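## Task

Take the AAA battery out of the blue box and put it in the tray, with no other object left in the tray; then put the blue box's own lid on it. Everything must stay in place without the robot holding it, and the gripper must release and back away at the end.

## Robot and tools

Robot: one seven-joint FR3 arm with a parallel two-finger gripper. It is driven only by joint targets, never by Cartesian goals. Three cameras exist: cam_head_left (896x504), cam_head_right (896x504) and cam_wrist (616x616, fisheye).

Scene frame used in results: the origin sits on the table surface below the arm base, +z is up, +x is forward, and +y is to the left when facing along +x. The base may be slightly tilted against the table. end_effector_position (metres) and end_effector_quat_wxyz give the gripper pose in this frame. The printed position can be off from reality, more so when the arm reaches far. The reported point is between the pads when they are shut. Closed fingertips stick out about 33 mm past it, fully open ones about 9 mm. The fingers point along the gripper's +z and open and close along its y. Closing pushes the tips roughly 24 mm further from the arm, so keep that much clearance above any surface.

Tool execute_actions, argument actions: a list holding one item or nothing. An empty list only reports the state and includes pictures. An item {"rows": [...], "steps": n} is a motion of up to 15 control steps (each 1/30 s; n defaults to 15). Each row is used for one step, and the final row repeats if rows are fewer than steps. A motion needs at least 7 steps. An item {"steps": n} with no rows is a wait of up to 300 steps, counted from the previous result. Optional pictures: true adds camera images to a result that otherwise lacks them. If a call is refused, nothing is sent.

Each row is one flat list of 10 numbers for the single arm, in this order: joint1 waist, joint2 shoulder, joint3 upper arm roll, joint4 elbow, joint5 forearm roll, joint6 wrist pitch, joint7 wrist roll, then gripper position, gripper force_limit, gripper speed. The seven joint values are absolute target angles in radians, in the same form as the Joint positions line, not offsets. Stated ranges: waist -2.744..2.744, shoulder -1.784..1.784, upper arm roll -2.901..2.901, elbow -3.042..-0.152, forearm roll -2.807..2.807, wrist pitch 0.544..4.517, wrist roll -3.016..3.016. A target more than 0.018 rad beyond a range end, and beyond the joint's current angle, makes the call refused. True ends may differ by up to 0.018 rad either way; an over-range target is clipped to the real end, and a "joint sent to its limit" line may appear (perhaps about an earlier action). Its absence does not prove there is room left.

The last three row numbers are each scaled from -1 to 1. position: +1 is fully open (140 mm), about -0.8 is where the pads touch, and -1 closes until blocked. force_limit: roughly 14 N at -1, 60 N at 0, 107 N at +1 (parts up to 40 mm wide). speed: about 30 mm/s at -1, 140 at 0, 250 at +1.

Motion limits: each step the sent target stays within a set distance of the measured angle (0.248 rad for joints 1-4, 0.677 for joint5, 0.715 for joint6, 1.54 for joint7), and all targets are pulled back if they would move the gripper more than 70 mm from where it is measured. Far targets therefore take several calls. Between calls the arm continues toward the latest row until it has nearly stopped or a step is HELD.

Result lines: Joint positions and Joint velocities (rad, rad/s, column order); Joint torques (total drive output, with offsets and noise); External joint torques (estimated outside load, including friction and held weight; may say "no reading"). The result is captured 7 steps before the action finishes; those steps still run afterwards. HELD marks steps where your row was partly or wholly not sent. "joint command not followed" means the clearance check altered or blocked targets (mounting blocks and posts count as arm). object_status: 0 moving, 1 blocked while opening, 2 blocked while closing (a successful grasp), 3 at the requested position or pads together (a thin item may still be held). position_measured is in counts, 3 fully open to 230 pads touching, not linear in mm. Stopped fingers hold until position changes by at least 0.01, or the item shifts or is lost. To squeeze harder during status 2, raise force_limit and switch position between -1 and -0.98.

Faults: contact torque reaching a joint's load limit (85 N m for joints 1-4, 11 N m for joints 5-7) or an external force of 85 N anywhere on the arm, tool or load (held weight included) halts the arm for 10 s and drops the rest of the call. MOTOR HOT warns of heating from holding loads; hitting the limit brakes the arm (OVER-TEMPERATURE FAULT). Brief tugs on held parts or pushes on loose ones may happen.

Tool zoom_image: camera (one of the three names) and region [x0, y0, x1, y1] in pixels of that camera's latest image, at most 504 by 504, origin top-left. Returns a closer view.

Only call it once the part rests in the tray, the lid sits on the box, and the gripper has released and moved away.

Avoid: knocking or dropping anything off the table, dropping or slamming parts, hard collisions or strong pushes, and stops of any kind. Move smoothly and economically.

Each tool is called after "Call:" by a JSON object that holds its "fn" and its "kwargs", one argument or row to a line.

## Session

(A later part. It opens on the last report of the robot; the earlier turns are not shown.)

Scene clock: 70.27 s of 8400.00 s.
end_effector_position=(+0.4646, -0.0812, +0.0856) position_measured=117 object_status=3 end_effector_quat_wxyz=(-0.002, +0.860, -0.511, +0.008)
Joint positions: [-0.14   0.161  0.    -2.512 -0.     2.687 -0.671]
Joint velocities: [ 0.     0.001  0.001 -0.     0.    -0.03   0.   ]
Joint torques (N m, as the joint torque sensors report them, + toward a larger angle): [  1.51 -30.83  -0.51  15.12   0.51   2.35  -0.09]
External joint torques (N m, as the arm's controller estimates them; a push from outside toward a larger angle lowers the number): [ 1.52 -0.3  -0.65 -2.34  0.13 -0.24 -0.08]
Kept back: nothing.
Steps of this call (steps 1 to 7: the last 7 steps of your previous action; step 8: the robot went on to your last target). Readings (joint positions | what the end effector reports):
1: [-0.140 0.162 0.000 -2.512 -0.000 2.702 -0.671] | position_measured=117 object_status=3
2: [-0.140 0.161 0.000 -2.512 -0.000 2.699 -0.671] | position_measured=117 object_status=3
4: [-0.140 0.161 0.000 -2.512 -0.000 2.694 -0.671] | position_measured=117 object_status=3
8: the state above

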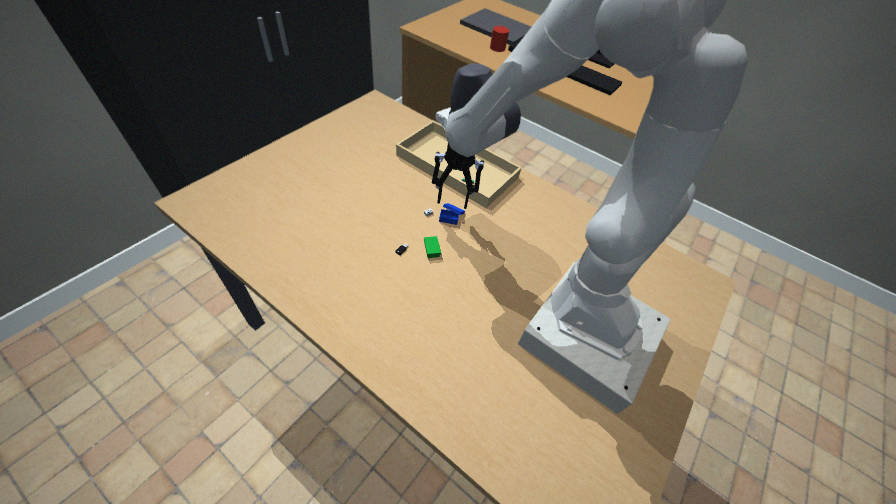

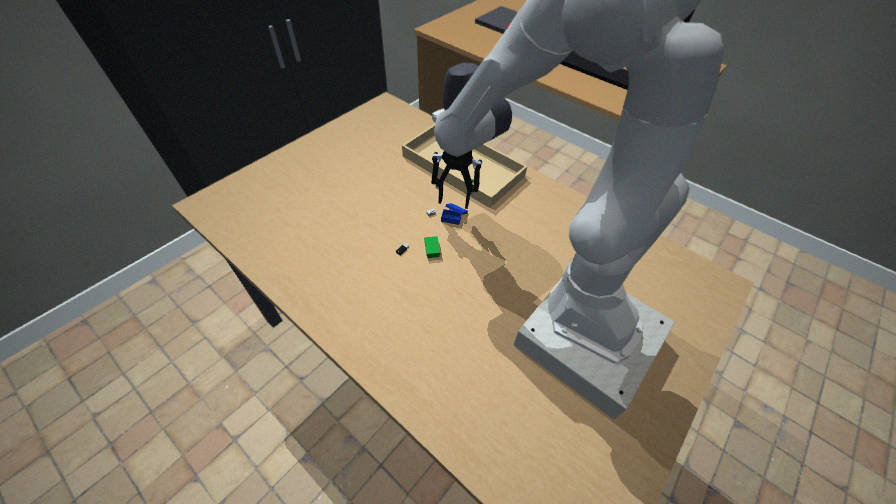

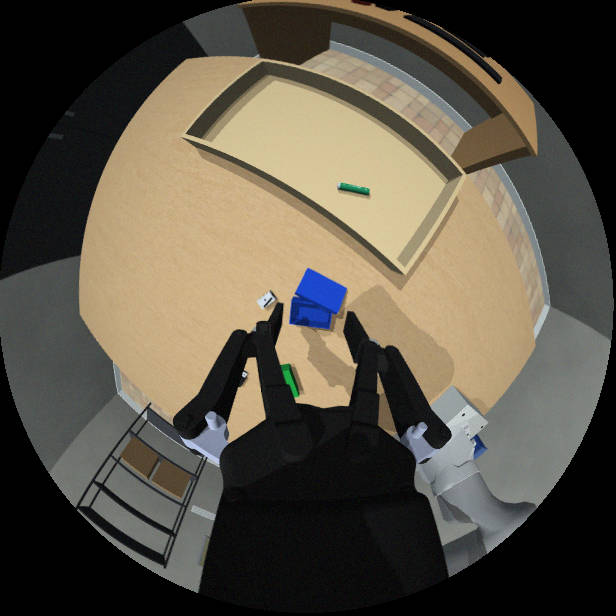

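Call:
{"fn": "execute_actions", "kwargs": {
  "actions": [
    {"rows":[[-0.16,0.165,0,-2.5,0,2.675,-0.55,0.25,-0.3,0],[-0.193,0.18,0,-2.48,0,2.667,-0.416,0.25,-0.3,0]],"steps":15}
  ]
}}

Call:
{"fn": "execute_actions", "kwargs": {
  "actions": [
    {"steps":20}
  ],
  "pictures": true
}}

Call:
{"fn": "zoom_image", "kwargs": {
  "camera": "cam_wrist",
  "region": [240,250,400,390]
}}

Scene clock: 71.83 s of 8400.00 s.
end_effector_position=(+0.4678, -0.1070, +0.0866) position_measured=98 object_status=0 end_effector_quat_wxyz=(-0.002, +0.807, -0.590, +0.007)
Joint positions: [-0.19   0.177 -0.002 -2.483 -0.     2.673 -0.533]
Joint velocities: [-0.032  0.014  0.001  0.017  0.001 -0.02   0.376]
Joint torques (N m, as the joint torque sensors report them, + toward a larger angle): [ -0.29 -29.9    0.15  16.5    0.58   2.16   0.17]
External joint torques (N m, as the arm's controller estimates them; a push from outside toward a larger angle lowers the number): [-1.71  1.37 -1.65 -0.84  0.33 -0.36  0.18]
Steps of this call (steps 1 to 30: the robot went on to your last target; steps 31 to 39: nothing new was sent; steps 40 to 47: the first 8 steps of this action). Readings (joint positions | what the end effector reports):
40: [-0.143 0.162 0.001 -2.511 -0.000 2.681 -0.661] | position_measured=117 object_status=0
41: [-0.152 0.165 0.004 -2.504 -0.000 2.679 -0.639] | position_measured=111 object_status=0
43: [-0.173 0.173 0.002 -2.491 -0.000 2.676 -0.596] | position_measured=99 object_status=0
47: the state above

Scene clock: 72.50 s of 8400.00 s.
end_effector_position=(+0.4671, -0.1069, +0.0861) position_measured=98 object_status=3 end_effector_quat_wxyz=(-0.001, +0.776, -0.630, +0.006)
Joint positions: [-0.191  0.178 -0.001 -2.482 -0.     2.67  -0.432]
Joint velocities: [-0.    -0.001 -0.001  0.    -0.001  0.001  0.043]
Joint torques (N m, as the joint torque sensors report them, + toward a larger angle): [ -0.21 -29.53   0.08  17.33   0.53   2.25  -0.11]
External joint torques (N m, as the arm's controller estimates them; a push from outside toward a larger angle lowers the number): [-0.12  1.8   0.   -0.29  0.15 -0.31 -0.11]
Kept back: nothing.
Steps of this call (steps 1 to 7: the last 7 steps of your previous action; steps 8 to 20: the robot went on to your last target). Readings (joint positions | what the end effector reports):
1: [-0.191 0.178 -0.002 -2.483 -0.000 2.672 -0.521] | position_measured=98 object_status=0
2: [-0.191 0.178 -0.002 -2.482 -0.000 2.672 -0.511] | position_measured=98 object_status=3
4: [-0.191 0.178 -0.001 -2.482 -0.000 2.671 -0.493] | position_measured=98 object_status=3
8: [-0.191 0.178 -0.001 -2.482 -0.000 2.670 -0.467] | position_measured=98 object_status=3
20: the state above

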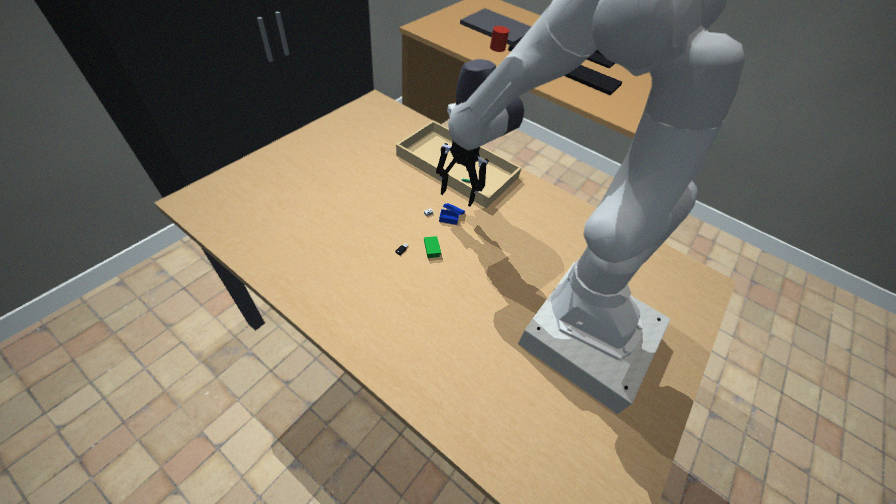

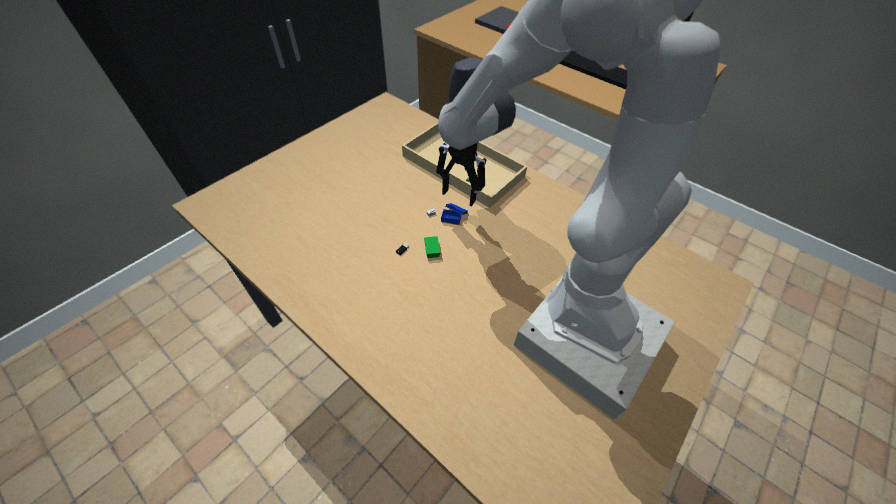

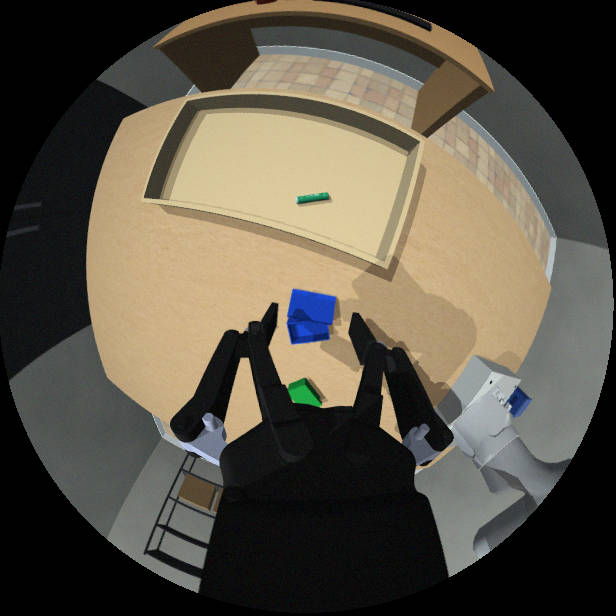

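Region (240, 250, 400, 390) of cam_wrist's 616x616 image, scaled by 3.150, with more detail than that image has; it fills the top 441 rows of this view, and the rest is white.

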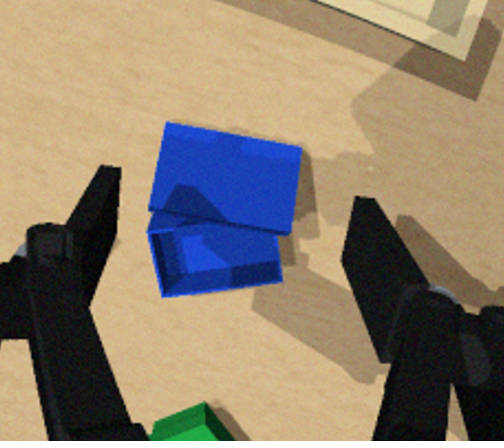

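Call:
{"fn": "execute_actions", "kwargs": {
  "actions": [
    {"rows":[[-0.203,0.18,0,-2.478,0,2.667,-0.426,0.25,-0.3,0],[-0.203,0.195,0,-2.477,0,2.68,-0.426,0.25,-0.3,0],[-0.203,0.21,0,-2.476,0,2.695,-0.426,0.25,-0.3,0],[-0.203,0.225,0,-2.475,0,2.71,-0.426,0.25,-0.3,0],[-0.203,0.24,0,-2.474,0,2.724,-0.426,0.25,-0.3,0],[-0.203,0.255,0,-2.473,0,2.738,-0.426,0.25,-0.3,0],[-0.203,0.27,0,-2.472,0,2.752,-0.426,0.25,-0.3,0],[-0.203,0.285,0,-2.471,0,2.765,-0.426,0.25,-0.3,0]],"steps":15}
  ]
}}

Call:
{"fn": "execute_actions", "kwargs": {
  "actions": [
    {"steps":15}
  ],
  "pictures": true
}}

Call:
{"fn": "zoom_image", "kwargs": {
  "camera": "cam_wrist",
  "region": [240,250,400,390]
}}

Call:
{"fn": "zoom_image", "kwargs": {
  "camera": "cam_head_left",
  "region": [420,170,500,240]
}}

Scene clock: 73.50 s of 8400.00 s.
end_effector_position=(+0.4624, -0.1099, +0.0592) position_measured=98 object_status=3 end_effector_quat_wxyz=(+0.002, +0.771, -0.637, -0.002)
Joint positions: [-0.2    0.249 -0.    -2.473 -0.     2.715 -0.422]
Joint velocities: [-0.002  0.455  0.001  0.016  0.     0.289 -0.002]
Joint torques (N m, as the joint torque sensors report them, + toward a larger angle): [ -0.26 -32.59  -0.24  16.74   0.58   2.99  -0.17]
External joint torques (N m, as the arm's controller estimates them; a push from outside toward a larger angle lowers the number): [-0.26  1.46 -0.49  0.7   0.25  0.61 -0.17]
Steps of this call (steps 1 to 22: the robot went on to your last target; steps 23 to 30: the first 8 steps of this action). Readings (joint positions | what the end effector reports):
23: [-0.192 0.178 -0.000 -2.482 -0.000 2.669 -0.421] | position_measured=98 object_status=3
24: [-0.194 0.180 -0.000 -2.480 -0.000 2.671 -0.421] | position_measured=98 object_status=3
26: [-0.198 0.195 -0.000 -2.477 -0.000 2.681 -0.421] | position_measured=98 object_status=3
30: the state above

Scene clock: 74.00 s of 8400.00 s.
end_effector_position=(+0.4644, -0.1105, +0.0466) position_measured=98 object_status=3 end_effector_quat_wxyz=(-0.000, +0.771, -0.637, +0.003)
Joint positions: [-0.2    0.284 -0.    -2.473 -0.     2.76  -0.423]
Joint velocities: [-0.001  0.001  0.001  0.    -0.001  0.015 -0.   ]
Joint torques (N m, as the joint torque sensors report them, + toward a larger angle): [ -0.89 -32.04  -0.04  15.76   0.51   3.02  -0.32]
External joint torques (N m, as the arm's controller estimates them; a push from outside toward a larger angle lowers the number): [-0.8   0.94 -0.21 -0.18  0.2   0.5  -0.32]
Kept back: nothing.
Steps of this call (steps 1 to 7: the last 7 steps of your previous action; steps 8 to 15: the robot went on to your last target). Readings (joint positions | what the end effector reports):
1: [-0.200 0.263 -0.000 -2.473 -0.000 2.723 -0.422] | position_measured=98 object_status=3
2: [-0.200 0.272 -0.000 -2.473 -0.000 2.730 -0.422] | position_measured=98 object_status=3
4: [-0.200 0.282 -0.000 -2.473 -0.000 2.740 -0.422] | position_measured=98 object_status=3
8: [-0.200 0.284 -0.000 -2.473 -0.000 2.752 -0.422] | position_measured=98 object_status=3
15: the state above

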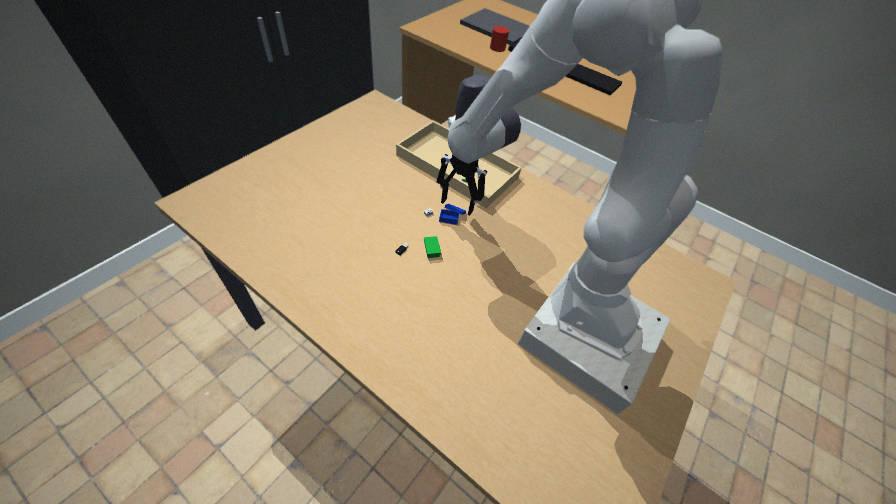

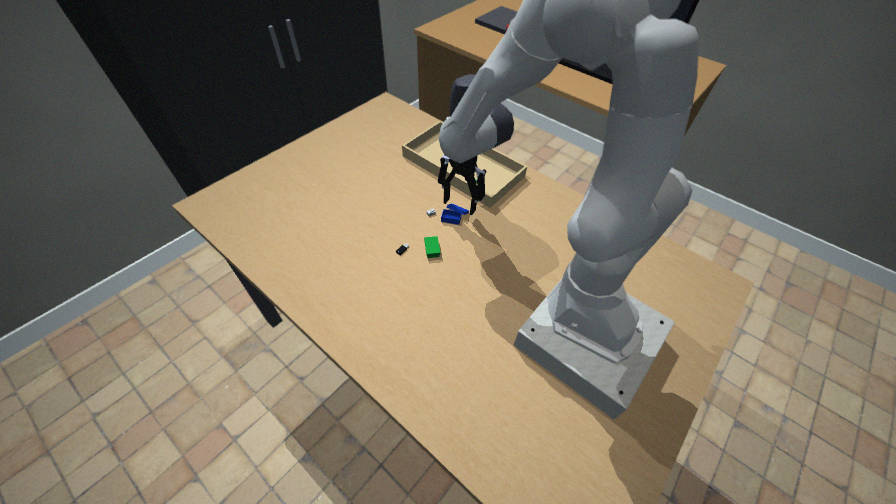

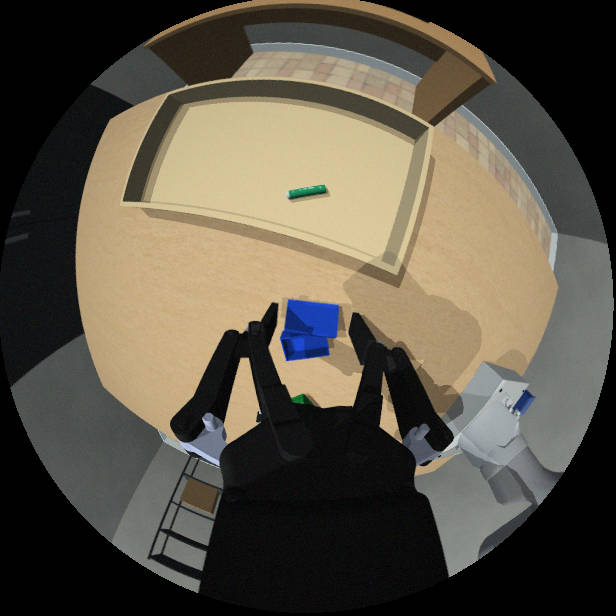

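Region (240, 250, 400, 390) of cam_wrist's 616x616 image, scaled by 3.150, with more detail than that image has; it fills the top 441 rows of this view, and the rest is white.

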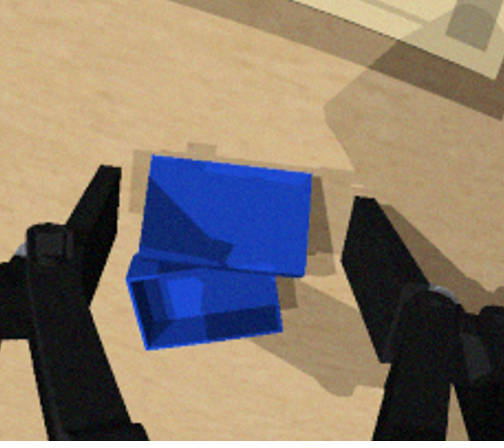

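Region (420, 170, 500, 240) of cam_head_left's 896x504 image, scaled by 6.300, with more detail than that image has; it fills the top 441 rows of this view, and the rest is white.

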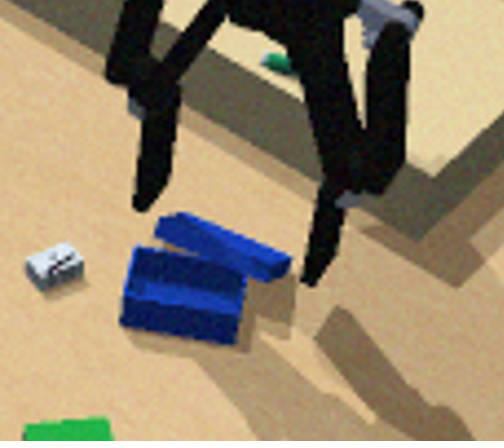

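Call:
{"fn": "execute_actions", "kwargs": {
  "actions": [
    {"rows":[[-0.21,0.285,0,-2.471,0,2.765,-0.433,0.25,-0.3,-0.3],[-0.21,0.285,0,-2.471,0,2.765,-0.433,0.25,-0.3,-0.3],[-0.21,0.285,0,-2.471,0,2.765,-0.433,0.25,-0.3,-0.3],[-0.21,0.285,0,-2.471,0,2.765,-0.433,0.25,-0.3,-0.3],[-0.21,0.285,0,-2.471,0,2.765,-0.433,0.25,-0.3,-0.3],[-0.21,0.285,0,-2.471,0,2.765,-0.433,-0.3,-0.6,-0.3]],"steps":15}
  ]
}}

Call:
{"fn": "execute_actions", "kwargs": {
  "actions": [
    {"steps":25}
  ],
  "pictures": true
}}

Call:
{"fn": "zoom_image", "kwargs": {
  "camera": "cam_wrist",
  "region": [240,250,400,390]
}}

Call:
{"fn": "zoom_image", "kwargs": {
  "camera": "cam_head_left",
  "region": [420,170,500,240]
}}

Scene clock: 75.63 s of 8400.00 s.
end_effector_position=(+0.4646, -0.1137, +0.0469) position_measured=108 object_status=0 end_effector_quat_wxyz=(-0.001, +0.770, -0.638, +0.004)
Joint positions: [-0.207  0.284  0.    -2.473 -0.     2.763 -0.427]
Joint velocities: [-0.002  0.001 -0.001  0.     0.001  0.002 -0.011]
Joint torques (N m, as the joint torque sensors report them, + toward a larger angle): [ -0.86 -32.31  -0.31  16.37   0.48   2.93  -0.26]
External joint torques (N m, as the arm's controller estimates them; a push from outside toward a larger angle lowers the number): [-0.74  0.63 -0.49  0.49  0.17  0.41 -0.26]
Steps of this call (steps 1 to 15: the robot went on to your last target; steps 16 to 41: nothing new was sent; steps 42 to 49: the first 8 steps of this action). Readings (joint positions | what the end effector reports):
42: [-0.201 0.284 0.000 -2.473 -0.000 2.762 -0.423] | position_measured=98 object_status=3
43: [-0.203 0.284 0.000 -2.473 -0.000 2.763 -0.424] | position_measured=98 object_status=3
45: [-0.206 0.284 0.000 -2.473 -0.000 2.763 -0.425] | position_measured=98 object_status=3
49: the state above

Scene clock: 76.47 s of 8400.00 s.
end_effector_position=(+0.4654, -0.1140, +0.0475) position_measured=143 object_status=2 end_effector_quat_wxyz=(-0.001, +0.771, -0.637, +0.005)
Joint positions: [-0.208  0.283  0.    -2.472 -0.     2.763 -0.429]
Joint velocities: [ 0.     0.     0.001  0.002 -0.    -0.001  0.   ]
Joint torques (N m, as the joint torque sensors report them, + toward a larger angle): [ -0.6  -32.23  -0.69  15.26   0.55   2.84  -0.27]
External joint torques (N m, as the arm's controller estimates them; a push from outside toward a larger angle lowers the number): [-0.52  0.8  -0.89 -0.75  0.24  0.3  -0.27]
Kept back: nothing.
Steps of this call (steps 1 to 7: the last 7 steps of your previous action; steps 8 to 15: the robot went on to your last target; steps 16 to 25: nothing new was sent). Readings (joint positions | what the end effector reports):
1: [-0.207 0.284 0.000 -2.473 -0.000 2.763 -0.427] | position_measured=114 object_status=0
2: [-0.207 0.284 0.000 -2.473 -0.000 2.763 -0.427] | position_measured=119 object_status=0
4: [-0.207 0.284 0.000 -2.473 -0.000 2.763 -0.428] | position_measured=131 object_status=0
8: [-0.208 0.283 0.000 -2.472 -0.000 2.763 -0.428] | position_measured=143 object_status=0
25: the state above
The arm was judged still, so your last target was given up. Only a new action makes it travel on or press farther. Fingers that are still opening or closing keep moving.

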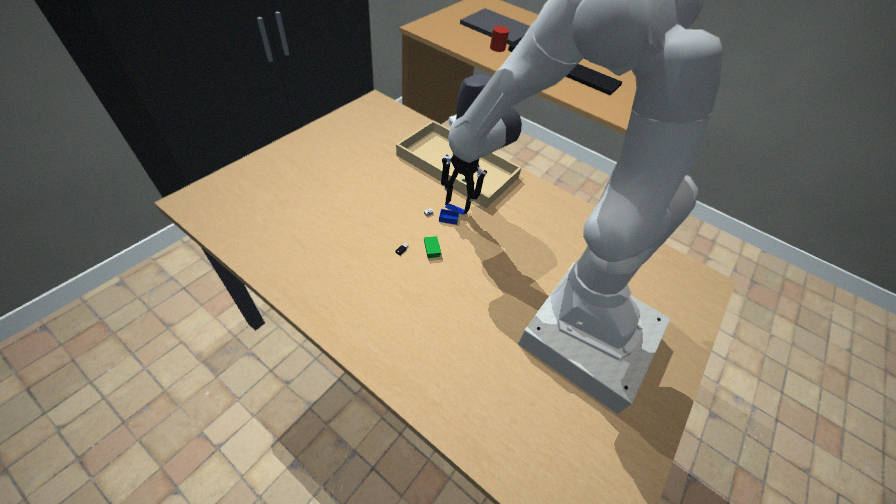

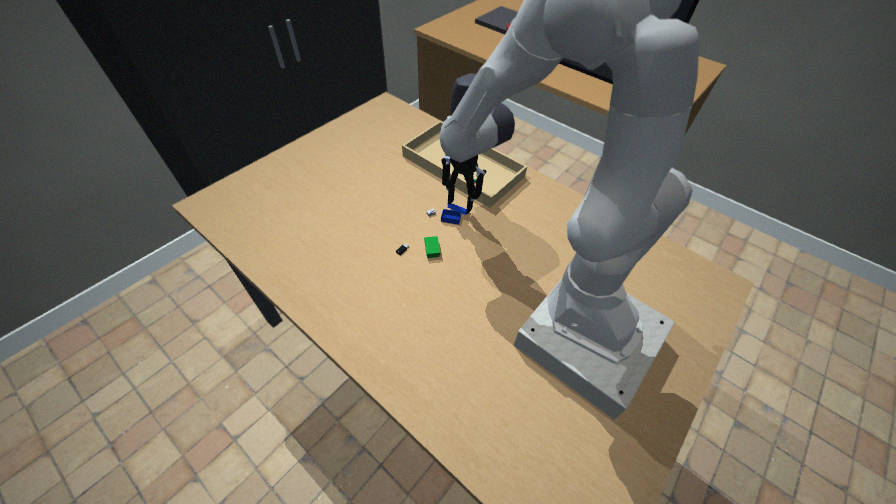

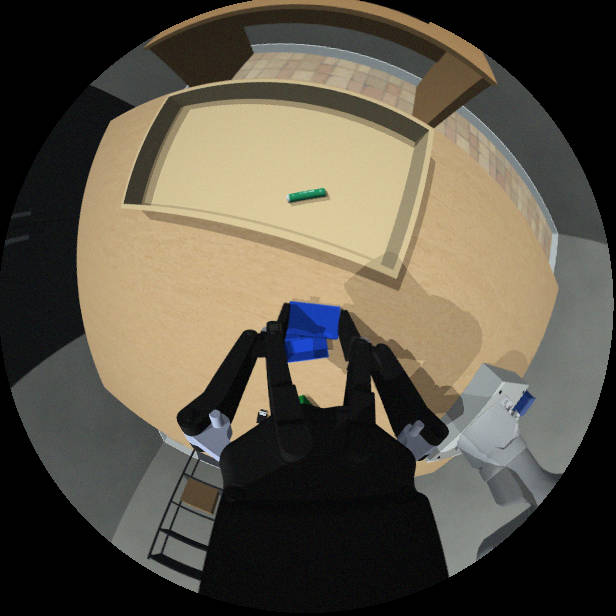

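Region (240, 250, 400, 390) of cam_wrist's 616x616 image, scaled by 3.150, with more detail than that image has; it fills the top 441 rows of this view, and the rest is white.

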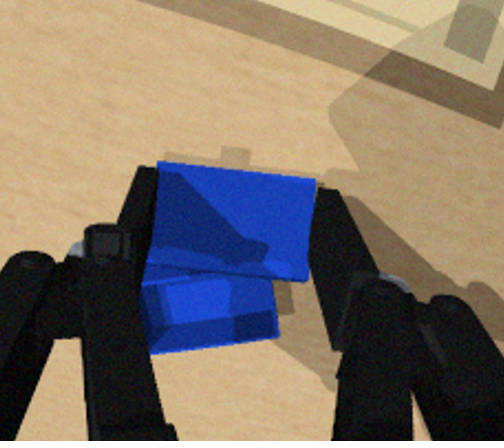

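Region (420, 170, 500, 240) of cam_head_left's 896x504 image, scaled by 6.300, with more detail than that image has; it fills the top 441 rows of this view, and the rest is white.

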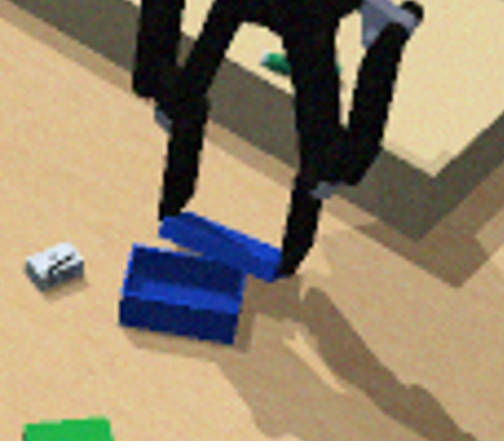

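Call:
{"fn": "execute_actions", "kwargs": {
  "actions": [
    {"rows":[[-0.207,0.27,0,-2.472,0,2.75,-0.43,-0.3,-0.6,-0.3],[-0.207,0.25,0,-2.474,0,2.73,-0.43,-0.3,-0.6,-0.3],[-0.207,0.23,0,-2.476,0,2.71,-0.43,-0.3,-0.6,-0.3],[-0.207,0.21,0,-2.478,0,2.695,-0.43,-0.3,-0.6,-0.3],[-0.207,0.19,0,-2.48,0,2.675,-0.43,-0.3,-0.6,-0.3],[-0.207,0.19,0,-2.48,0,2.675,-0.43,-0.3,-0.6,-0.3],[-0.207,0.15,0,-2.54,0,2.695,-0.43,-0.3,-0.6,-0.3],[-0.207,0.11,0,-2.6,0,2.715,-0.43,-0.3,-0.6,-0.3],[-0.207,0.07,0,-2.66,0,2.735,-0.43,-0.3,-0.6,-0.3],[-0.207,0.03,0,-2.72,0,2.755,-0.43,-0.3,-0.6,-0.3],[-0.207,-0.01,0,-2.78,0,2.775,-0.43,-0.3,-0.6,-0.3],[-0.207,-0.05,0,-2.83,0,2.79,-0.43,-0.3,-0.6,-0.3],[-0.207,-0.07,0,-2.86,0,2.80,-0.43,-0.3,-0.6,-0.3]],"steps":15}
  ]
}}

Call:
{"fn": "execute_actions", "kwargs": {
  "actions": [
    {"steps":20}
  ],
  "pictures": true
}}

Call:
{"fn": "zoom_image", "kwargs": {
  "camera": "cam_head_left",
  "region": [430,170,530,270]
}}

Scene clock: 77.67 s of 8400.00 s.
end_effector_position=(+0.4620, -0.1131, +0.0823) position_measured=143 object_status=2 end_effector_quat_wxyz=(-0.006, +0.771, -0.637, +0.015)
Joint positions: [-0.208  0.172  0.    -2.515 -0.     2.718 -0.43 ]
Joint velocities: [-0.    -0.897 -0.001 -0.972  0.    -0.    -0.001]
Joint torques (N m, as the joint torque sensors report them, + toward a larger angle): [  0.6  -24.3   -0.1   11.75   0.53   2.32  -0.1 ]
External joint torques (N m, as the arm's controller estimates them; a push from outside toward a larger angle lowers the number): [ 0.48 -1.46 -0.37 -2.79  0.38  0.28 -0.11]
Steps of this call (steps 1 to 28: nothing new was sent; steps 29 to 36: the first 8 steps of this action). Readings (joint positions | what the end effector reports):
29: [-0.208 0.282 0.000 -2.472 -0.000 2.761 -0.430] | position_measured=143 object_status=2
30: [-0.208 0.277 0.000 -2.473 -0.000 2.756 -0.430] | position_measured=143 object_status=2
32: [-0.208 0.253 0.000 -2.477 -0.000 2.739 -0.430] | position_measured=143 object_status=2
36: the state above

Scene clock: 78.33 s of 8400.00 s.
end_effector_position=(+0.3498, -0.0857, +0.0801) position_measured=143 object_status=2 end_effector_quat_wxyz=(-0.001, +0.771, -0.637, +0.004)
Joint positions: [-0.208 -0.068  0.    -2.858 -0.     2.795 -0.43 ]
Joint velocities: [-0.    -0.001  0.    -0.     0.     0.016  0.001]
Joint torques (N m, as the joint torque sensors report them, + toward a larger angle): [  1.29 -21.12  -0.82  13.21   0.47   3.04  -0.08]
External joint torques (N m, as the arm's controller estimates them; a push from outside toward a larger angle lowers the number): [ 1.33 -0.48 -0.71 -2.14  0.19  0.52 -0.08]
Kept back: nothing.
Steps of this call (steps 1 to 7: the last 7 steps of your previous action; steps 8 to 20: the robot went on to your last target). Readings (joint positions | what the end effector reports):
1: [-0.208 0.140 0.000 -2.554 -0.000 2.721 -0.430] | position_measured=143 object_status=2
2: [-0.208 0.105 0.000 -2.601 -0.000 2.727 -0.430] | position_measured=143 object_status=2
4: [-0.208 0.033 0.000 -2.708 -0.000 2.744 -0.430] | position_measured=143 object_status=2
8: [-0.208 -0.050 0.000 -2.835 -0.000 2.770 -0.430] | position_measured=143 object_status=2
20: the state above

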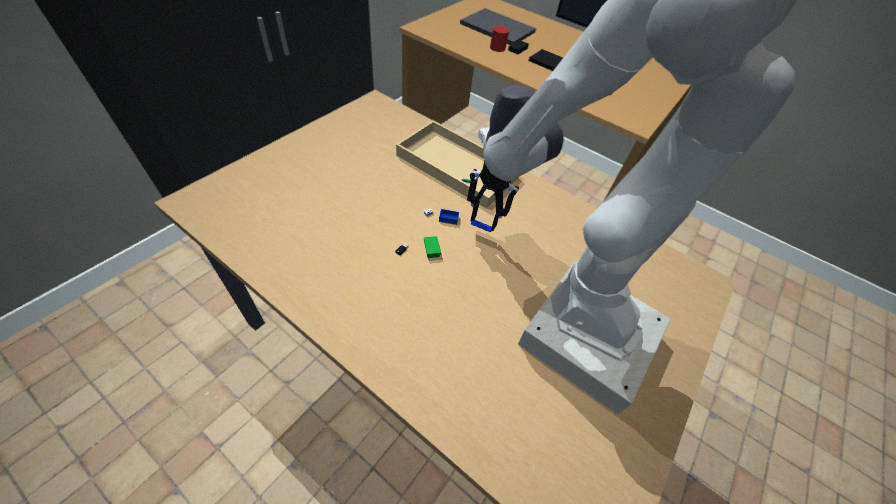

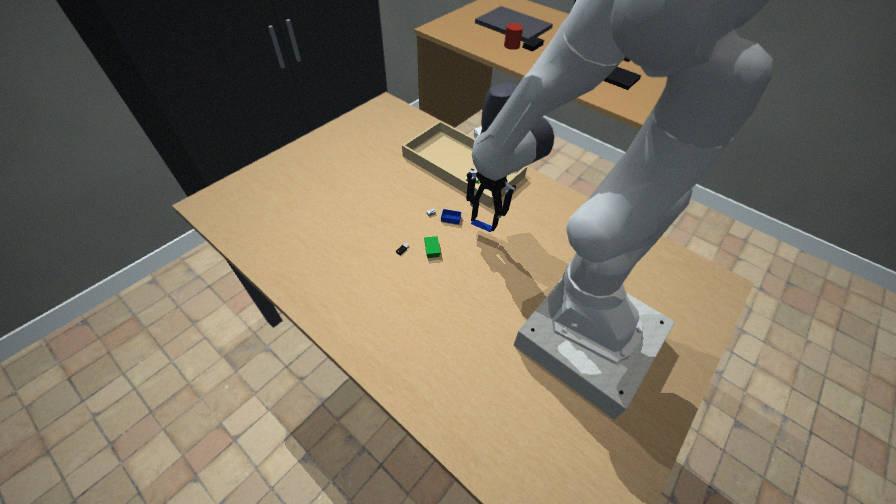

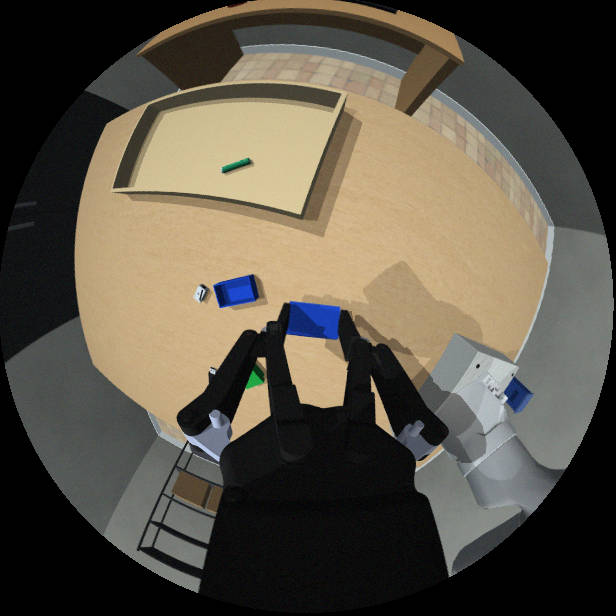

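Region (430, 170, 530, 270) of cam_head_left's 896x504 image, scaled by 5.040, with more detail than that image has.

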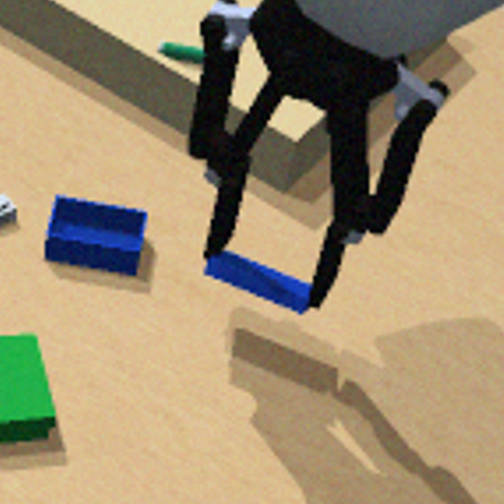

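Call:
{"fn": "execute_actions", "kwargs": {
  "actions": [
    {"rows":[[-0.207,-0.055,0,-2.859,0,2.812,-0.43,-0.3,-0.6,-0.3],[-0.207,-0.04,0,-2.858,0,2.826,-0.43,-0.3,-0.6,-0.3],[-0.207,-0.025,0,-2.857,0,2.84,-0.43,-0.3,-0.6,-0.3],[-0.207,-0.01,0,-2.856,0,2.854,-0.43,-0.3,-0.6,-0.3],[-0.207,0.005,0,-2.855,0,2.868,-0.43,-0.3,-0.6,-0.3],[-0.207,0.02,0,-2.854,0,2.882,-0.43,-0.3,-0.6,-0.3],[-0.207,0.035,0,-2.853,0,2.896,-0.43,-0.3,-0.6,-0.3],[-0.207,0.05,0,-2.852,0,2.91,-0.43,-0.3,-0.6,-0.3],[-0.207,0.06,0,-2.852,0,2.918,-0.43,-0.3,-0.6,-0.3]],"steps":15}
  ]
}}

Call:
{"fn": "execute_actions", "kwargs": {
  "actions": [
    {"rows":[[-0.207,0.06,0,-2.852,0,2.918,-0.43,-0.3,-0.6,-0.3],[-0.207,0.06,0,-2.852,0,2.918,-0.43,-0.3,-0.6,-0.3],[-0.207,0.06,0,-2.852,0,2.918,-0.43,-0.3,-0.6,-0.3],[-0.207,0.06,0,-2.852,0,2.918,-0.43,0.2,-0.6,-0.5]],"steps":15}
  ]
}}

Call:
{"fn": "execute_actions", "kwargs": {
  "actions": [
    {"steps":35}
  ],
  "pictures": true
}}

Call:
{"fn": "zoom_image", "kwargs": {
  "camera": "cam_wrist",
  "region": [240,250,400,390]
}}

Scene clock: 79.37 s of 8400.00 s.
end_effector_position=(+0.3426, -0.0840, +0.0563) position_measured=143 object_status=2 end_effector_quat_wxyz=(+0.004, +0.771, -0.637, -0.005)
Joint positions: [-0.208  0.015  0.    -2.855 -0.     2.855 -0.43 ]
Joint velocities: [ 0.     0.444 -0.001  0.021 -0.     0.315 -0.   ]
Joint torques (N m, as the joint torque sensors report them, + toward a larger angle): [  1.22 -23.54  -0.21  13.04   0.25   3.04  -0.08]
External joint torques (N m, as the arm's controller estimates them; a push from outside toward a larger angle lowers the number): [ 1.33  0.52 -0.11 -0.68  0.02  0.57 -0.08]
Steps of this call (steps 1 to 15: the robot went on to your last target; steps 16 to 23: nothing new was sent; steps 24 to 31: the first 8 steps of this action). Readings (joint positions | what the end effector reports):
24: [-0.208 -0.067 0.000 -2.858 -0.000 2.799 -0.430] | position_measured=143 object_status=2
25: [-0.208 -0.062 0.000 -2.858 -0.000 2.804 -0.430] | position_measured=143 object_status=2
27: [-0.208 -0.041 0.000 -2.857 -0.000 2.817 -0.430] | position_measured=143 object_status=2
31: the state above

Scene clock: 79.87 s of 8400.00 s.
end_effector_position=(+0.3468, -0.0850, +0.0466) position_measured=126 object_status=0 end_effector_quat_wxyz=(+0.000, +0.771, -0.637, +0.002)
Joint positions: [-0.208  0.058  0.    -2.853 -0.     2.913 -0.43 ]
Joint velocities: [-0.     0.006  0.001  0.001  0.001  0.016  0.   ]
Joint torques (N m, as the joint torque sensors report them, + toward a larger angle): [  1.23 -22.73  -0.43  13.04   0.3    2.96  -0.08]
External joint torques (N m, as the arm's controller estimates them; a push from outside toward a larger angle lowers the number): [ 1.25  0.11 -0.47 -0.08  0.11  0.44 -0.08]
Steps of this call (steps 1 to 7: the last 7 steps of your previous action; steps 8 to 15: the first 8 steps of this action). Readings (joint positions | what the end effector reports):
8: [-0.208 0.057 0.000 -2.854 -0.000 2.903 -0.430] | position_measured=143 object_status=2
9: [-0.208 0.057 0.000 -2.854 -0.000 2.905 -0.430] | position_measured=143 object_status=2
11: [-0.208 0.057 0.000 -2.853 -0.000 2.909 -0.430] | position_measured=143 object_status=0
15: the state above

Scene clock: 81.03 s of 8400.00 s.
end_effector_position=(+0.3476, -0.0852, +0.0467) position_measured=104 object_status=3 end_effector_quat_wxyz=(-0.000, +0.771, -0.637, +0.003)
Joint positions: [-0.208  0.058  0.    -2.853 -0.     2.915 -0.43 ]
Joint velocities: [-0.    -0.001 -0.     0.    -0.     0.     0.001]
Joint torques (N m, as the joint torque sensors report them, + toward a larger angle): [  1.32 -21.86  -1.07  13.36   0.39   3.03  -0.14]
External joint torques (N m, as the arm's controller estimates them; a push from outside toward a larger angle lowers the number): [ 1.39  0.98 -1.05  0.22  0.2   0.5  -0.14]
Kept back: nothing.
Steps of this call (steps 1 to 7: the last 7 steps of your previous action; steps 8 to 15: the robot went on to your last target; steps 16 to 35: nothing new was sent). Readings (joint positions | what the end effector reports):
1: [-0.208 0.058 0.000 -2.853 -0.000 2.913 -0.430] | position_measured=121 object_status=0
2: [-0.208 0.058 0.000 -2.853 -0.000 2.914 -0.430] | position_measured=117 object_status=0
4: [-0.208 0.058 0.000 -2.853 -0.000 2.914 -0.430] | position_measured=107 object_status=0
8: [-0.208 0.058 0.000 -2.853 -0.000 2.915 -0.430] | position_measured=104 object_status=0
35: the state above
The arm was judged still, so your last target was given up. Only a new action makes it travel on or press farther. Fingers that are still opening or closing keep moving.

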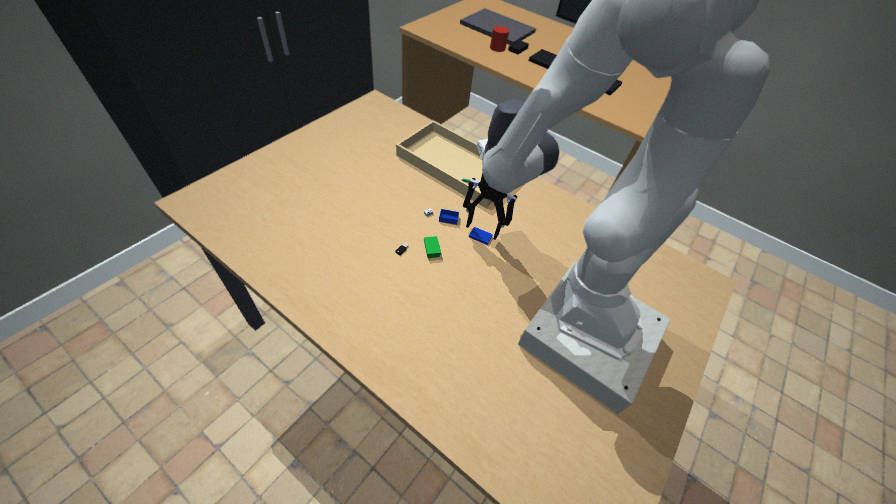

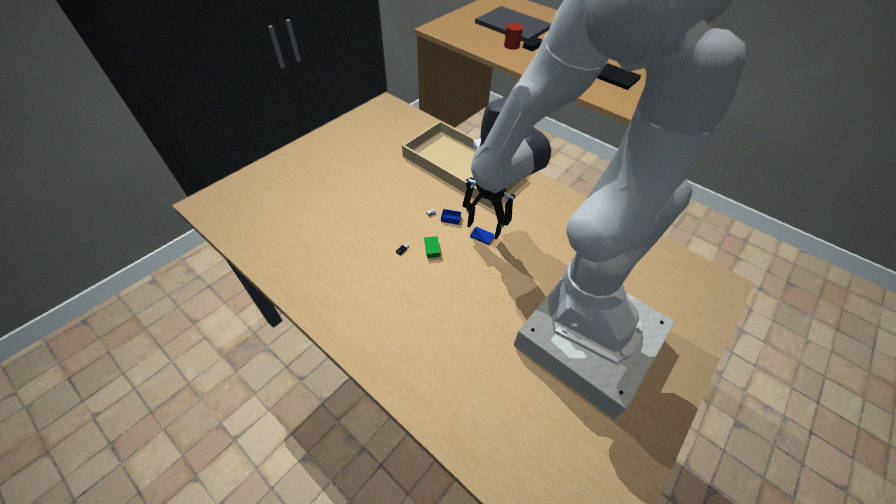

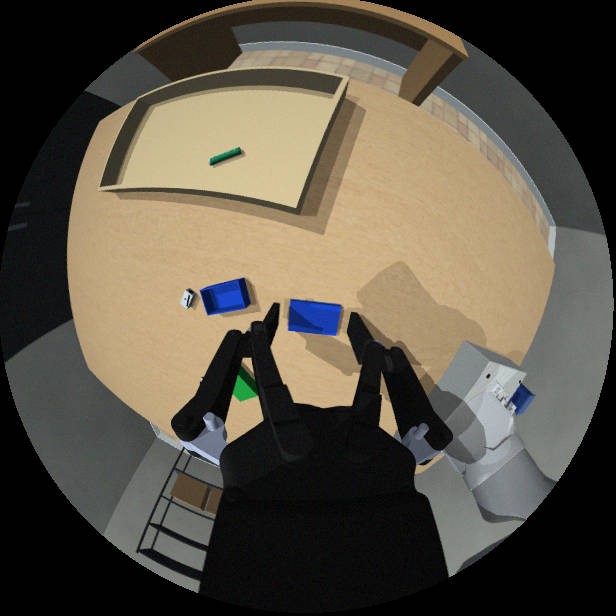

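Region (240, 250, 400, 390) of cam_wrist's 616x616 image, scaled by 3.150, with more detail than that image has; it fills the top 441 rows of this view, and the rest is white.

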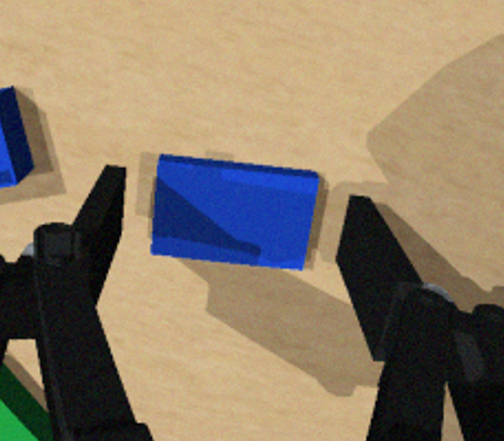

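Call:
{"fn": "execute_actions", "kwargs": {
  "actions": [
    {"rows":[[-0.207,0.07,0,-2.853,0,2.927,-0.43,0.2,-0.3,-0.3],[-0.207,0.07,0,-2.853,0,2.927,-0.43,0.2,-0.3,-0.3],[-0.207,0.07,0,-2.853,0,2.927,-0.43,0.2,-0.3,-0.3],[-0.207,0.082,0,-2.852,0,2.939,-0.43,0.2,-0.3,-0.3],[-0.207,0.082,0,-2.852,0,2.939,-0.43,0.2,-0.3,-0.3],[-0.207,0.082,0,-2.852,0,2.939,-0.43,0.2,-0.3,-0.3],[-0.207,0.093,0,-2.851,0,2.95,-0.43,0.2,-0.3,-0.3]],"steps":15}
  ],
  "pictures": true
}}

Scene clock: 82.50 s of 8400.00 s.
end_effector_position=(+0.3447, -0.0845, +0.0395) position_measured=104 object_status=3 end_effector_quat_wxyz=(+0.001, +0.771, -0.637, +0.000)
Joint positions: [-0.208  0.083  0.    -2.853 -0.     2.933 -0.43 ]
Joint velocities: [ 0.001  0.116  0.    -0.001  0.001  0.081 -0.001]
Joint torques (N m, as the joint torque sensors report them, + toward a larger angle): [  0.26 -22.14  -0.36  12.96   0.39   3.19  -0.05]
External joint torques (N m, as the arm's controller estimates them; a push from outside toward a larger angle lowers the number): [ 0.29  1.99 -0.41  0.4   0.23  0.6  -0.05]
Steps of this call (steps 1 to 36: nothing new was sent; steps 37 to 44: the first 8 steps of this action). Readings (joint positions | what the end effector reports):
37: [-0.208 0.060 0.000 -2.853 -0.000 2.917 -0.430] | position_measured=104 object_status=3
38: [-0.208 0.062 0.000 -2.853 -0.000 2.919 -0.430] | position_measured=104 object_status=3
40: [-0.208 0.068 0.000 -2.853 -0.000 2.922 -0.430] | position_measured=104 object_status=3
44: the state above

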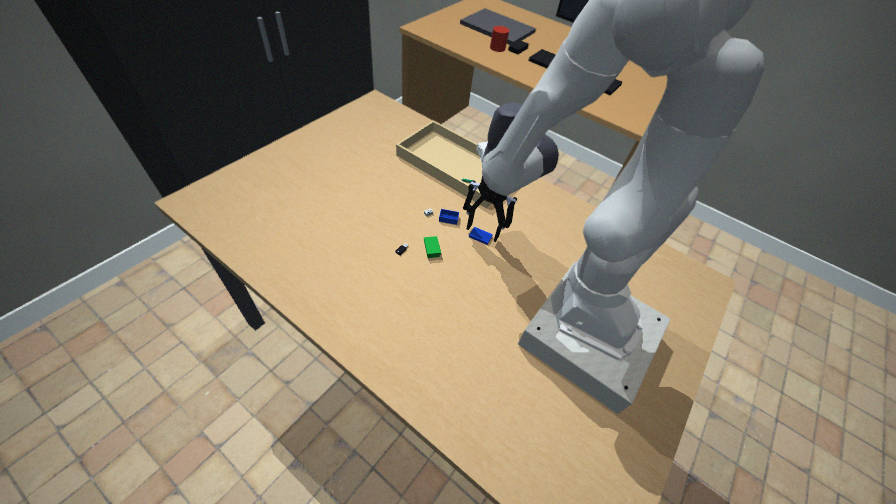

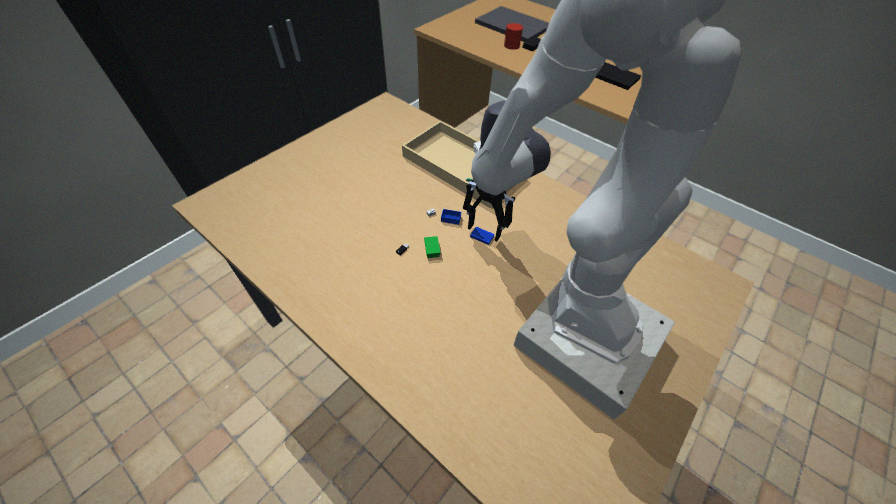

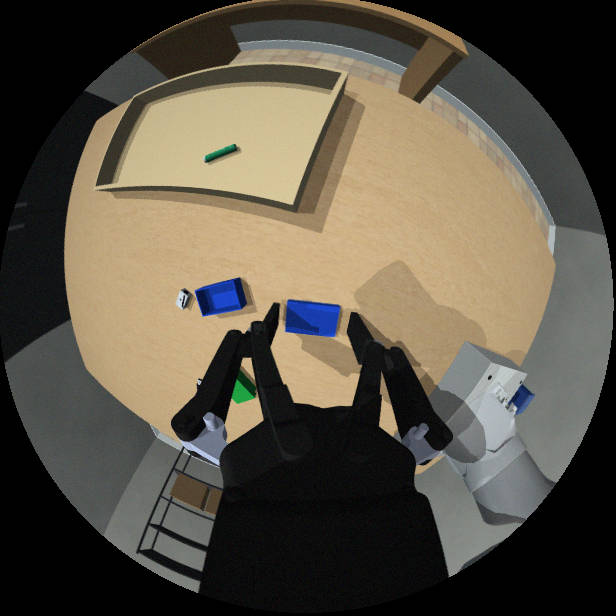

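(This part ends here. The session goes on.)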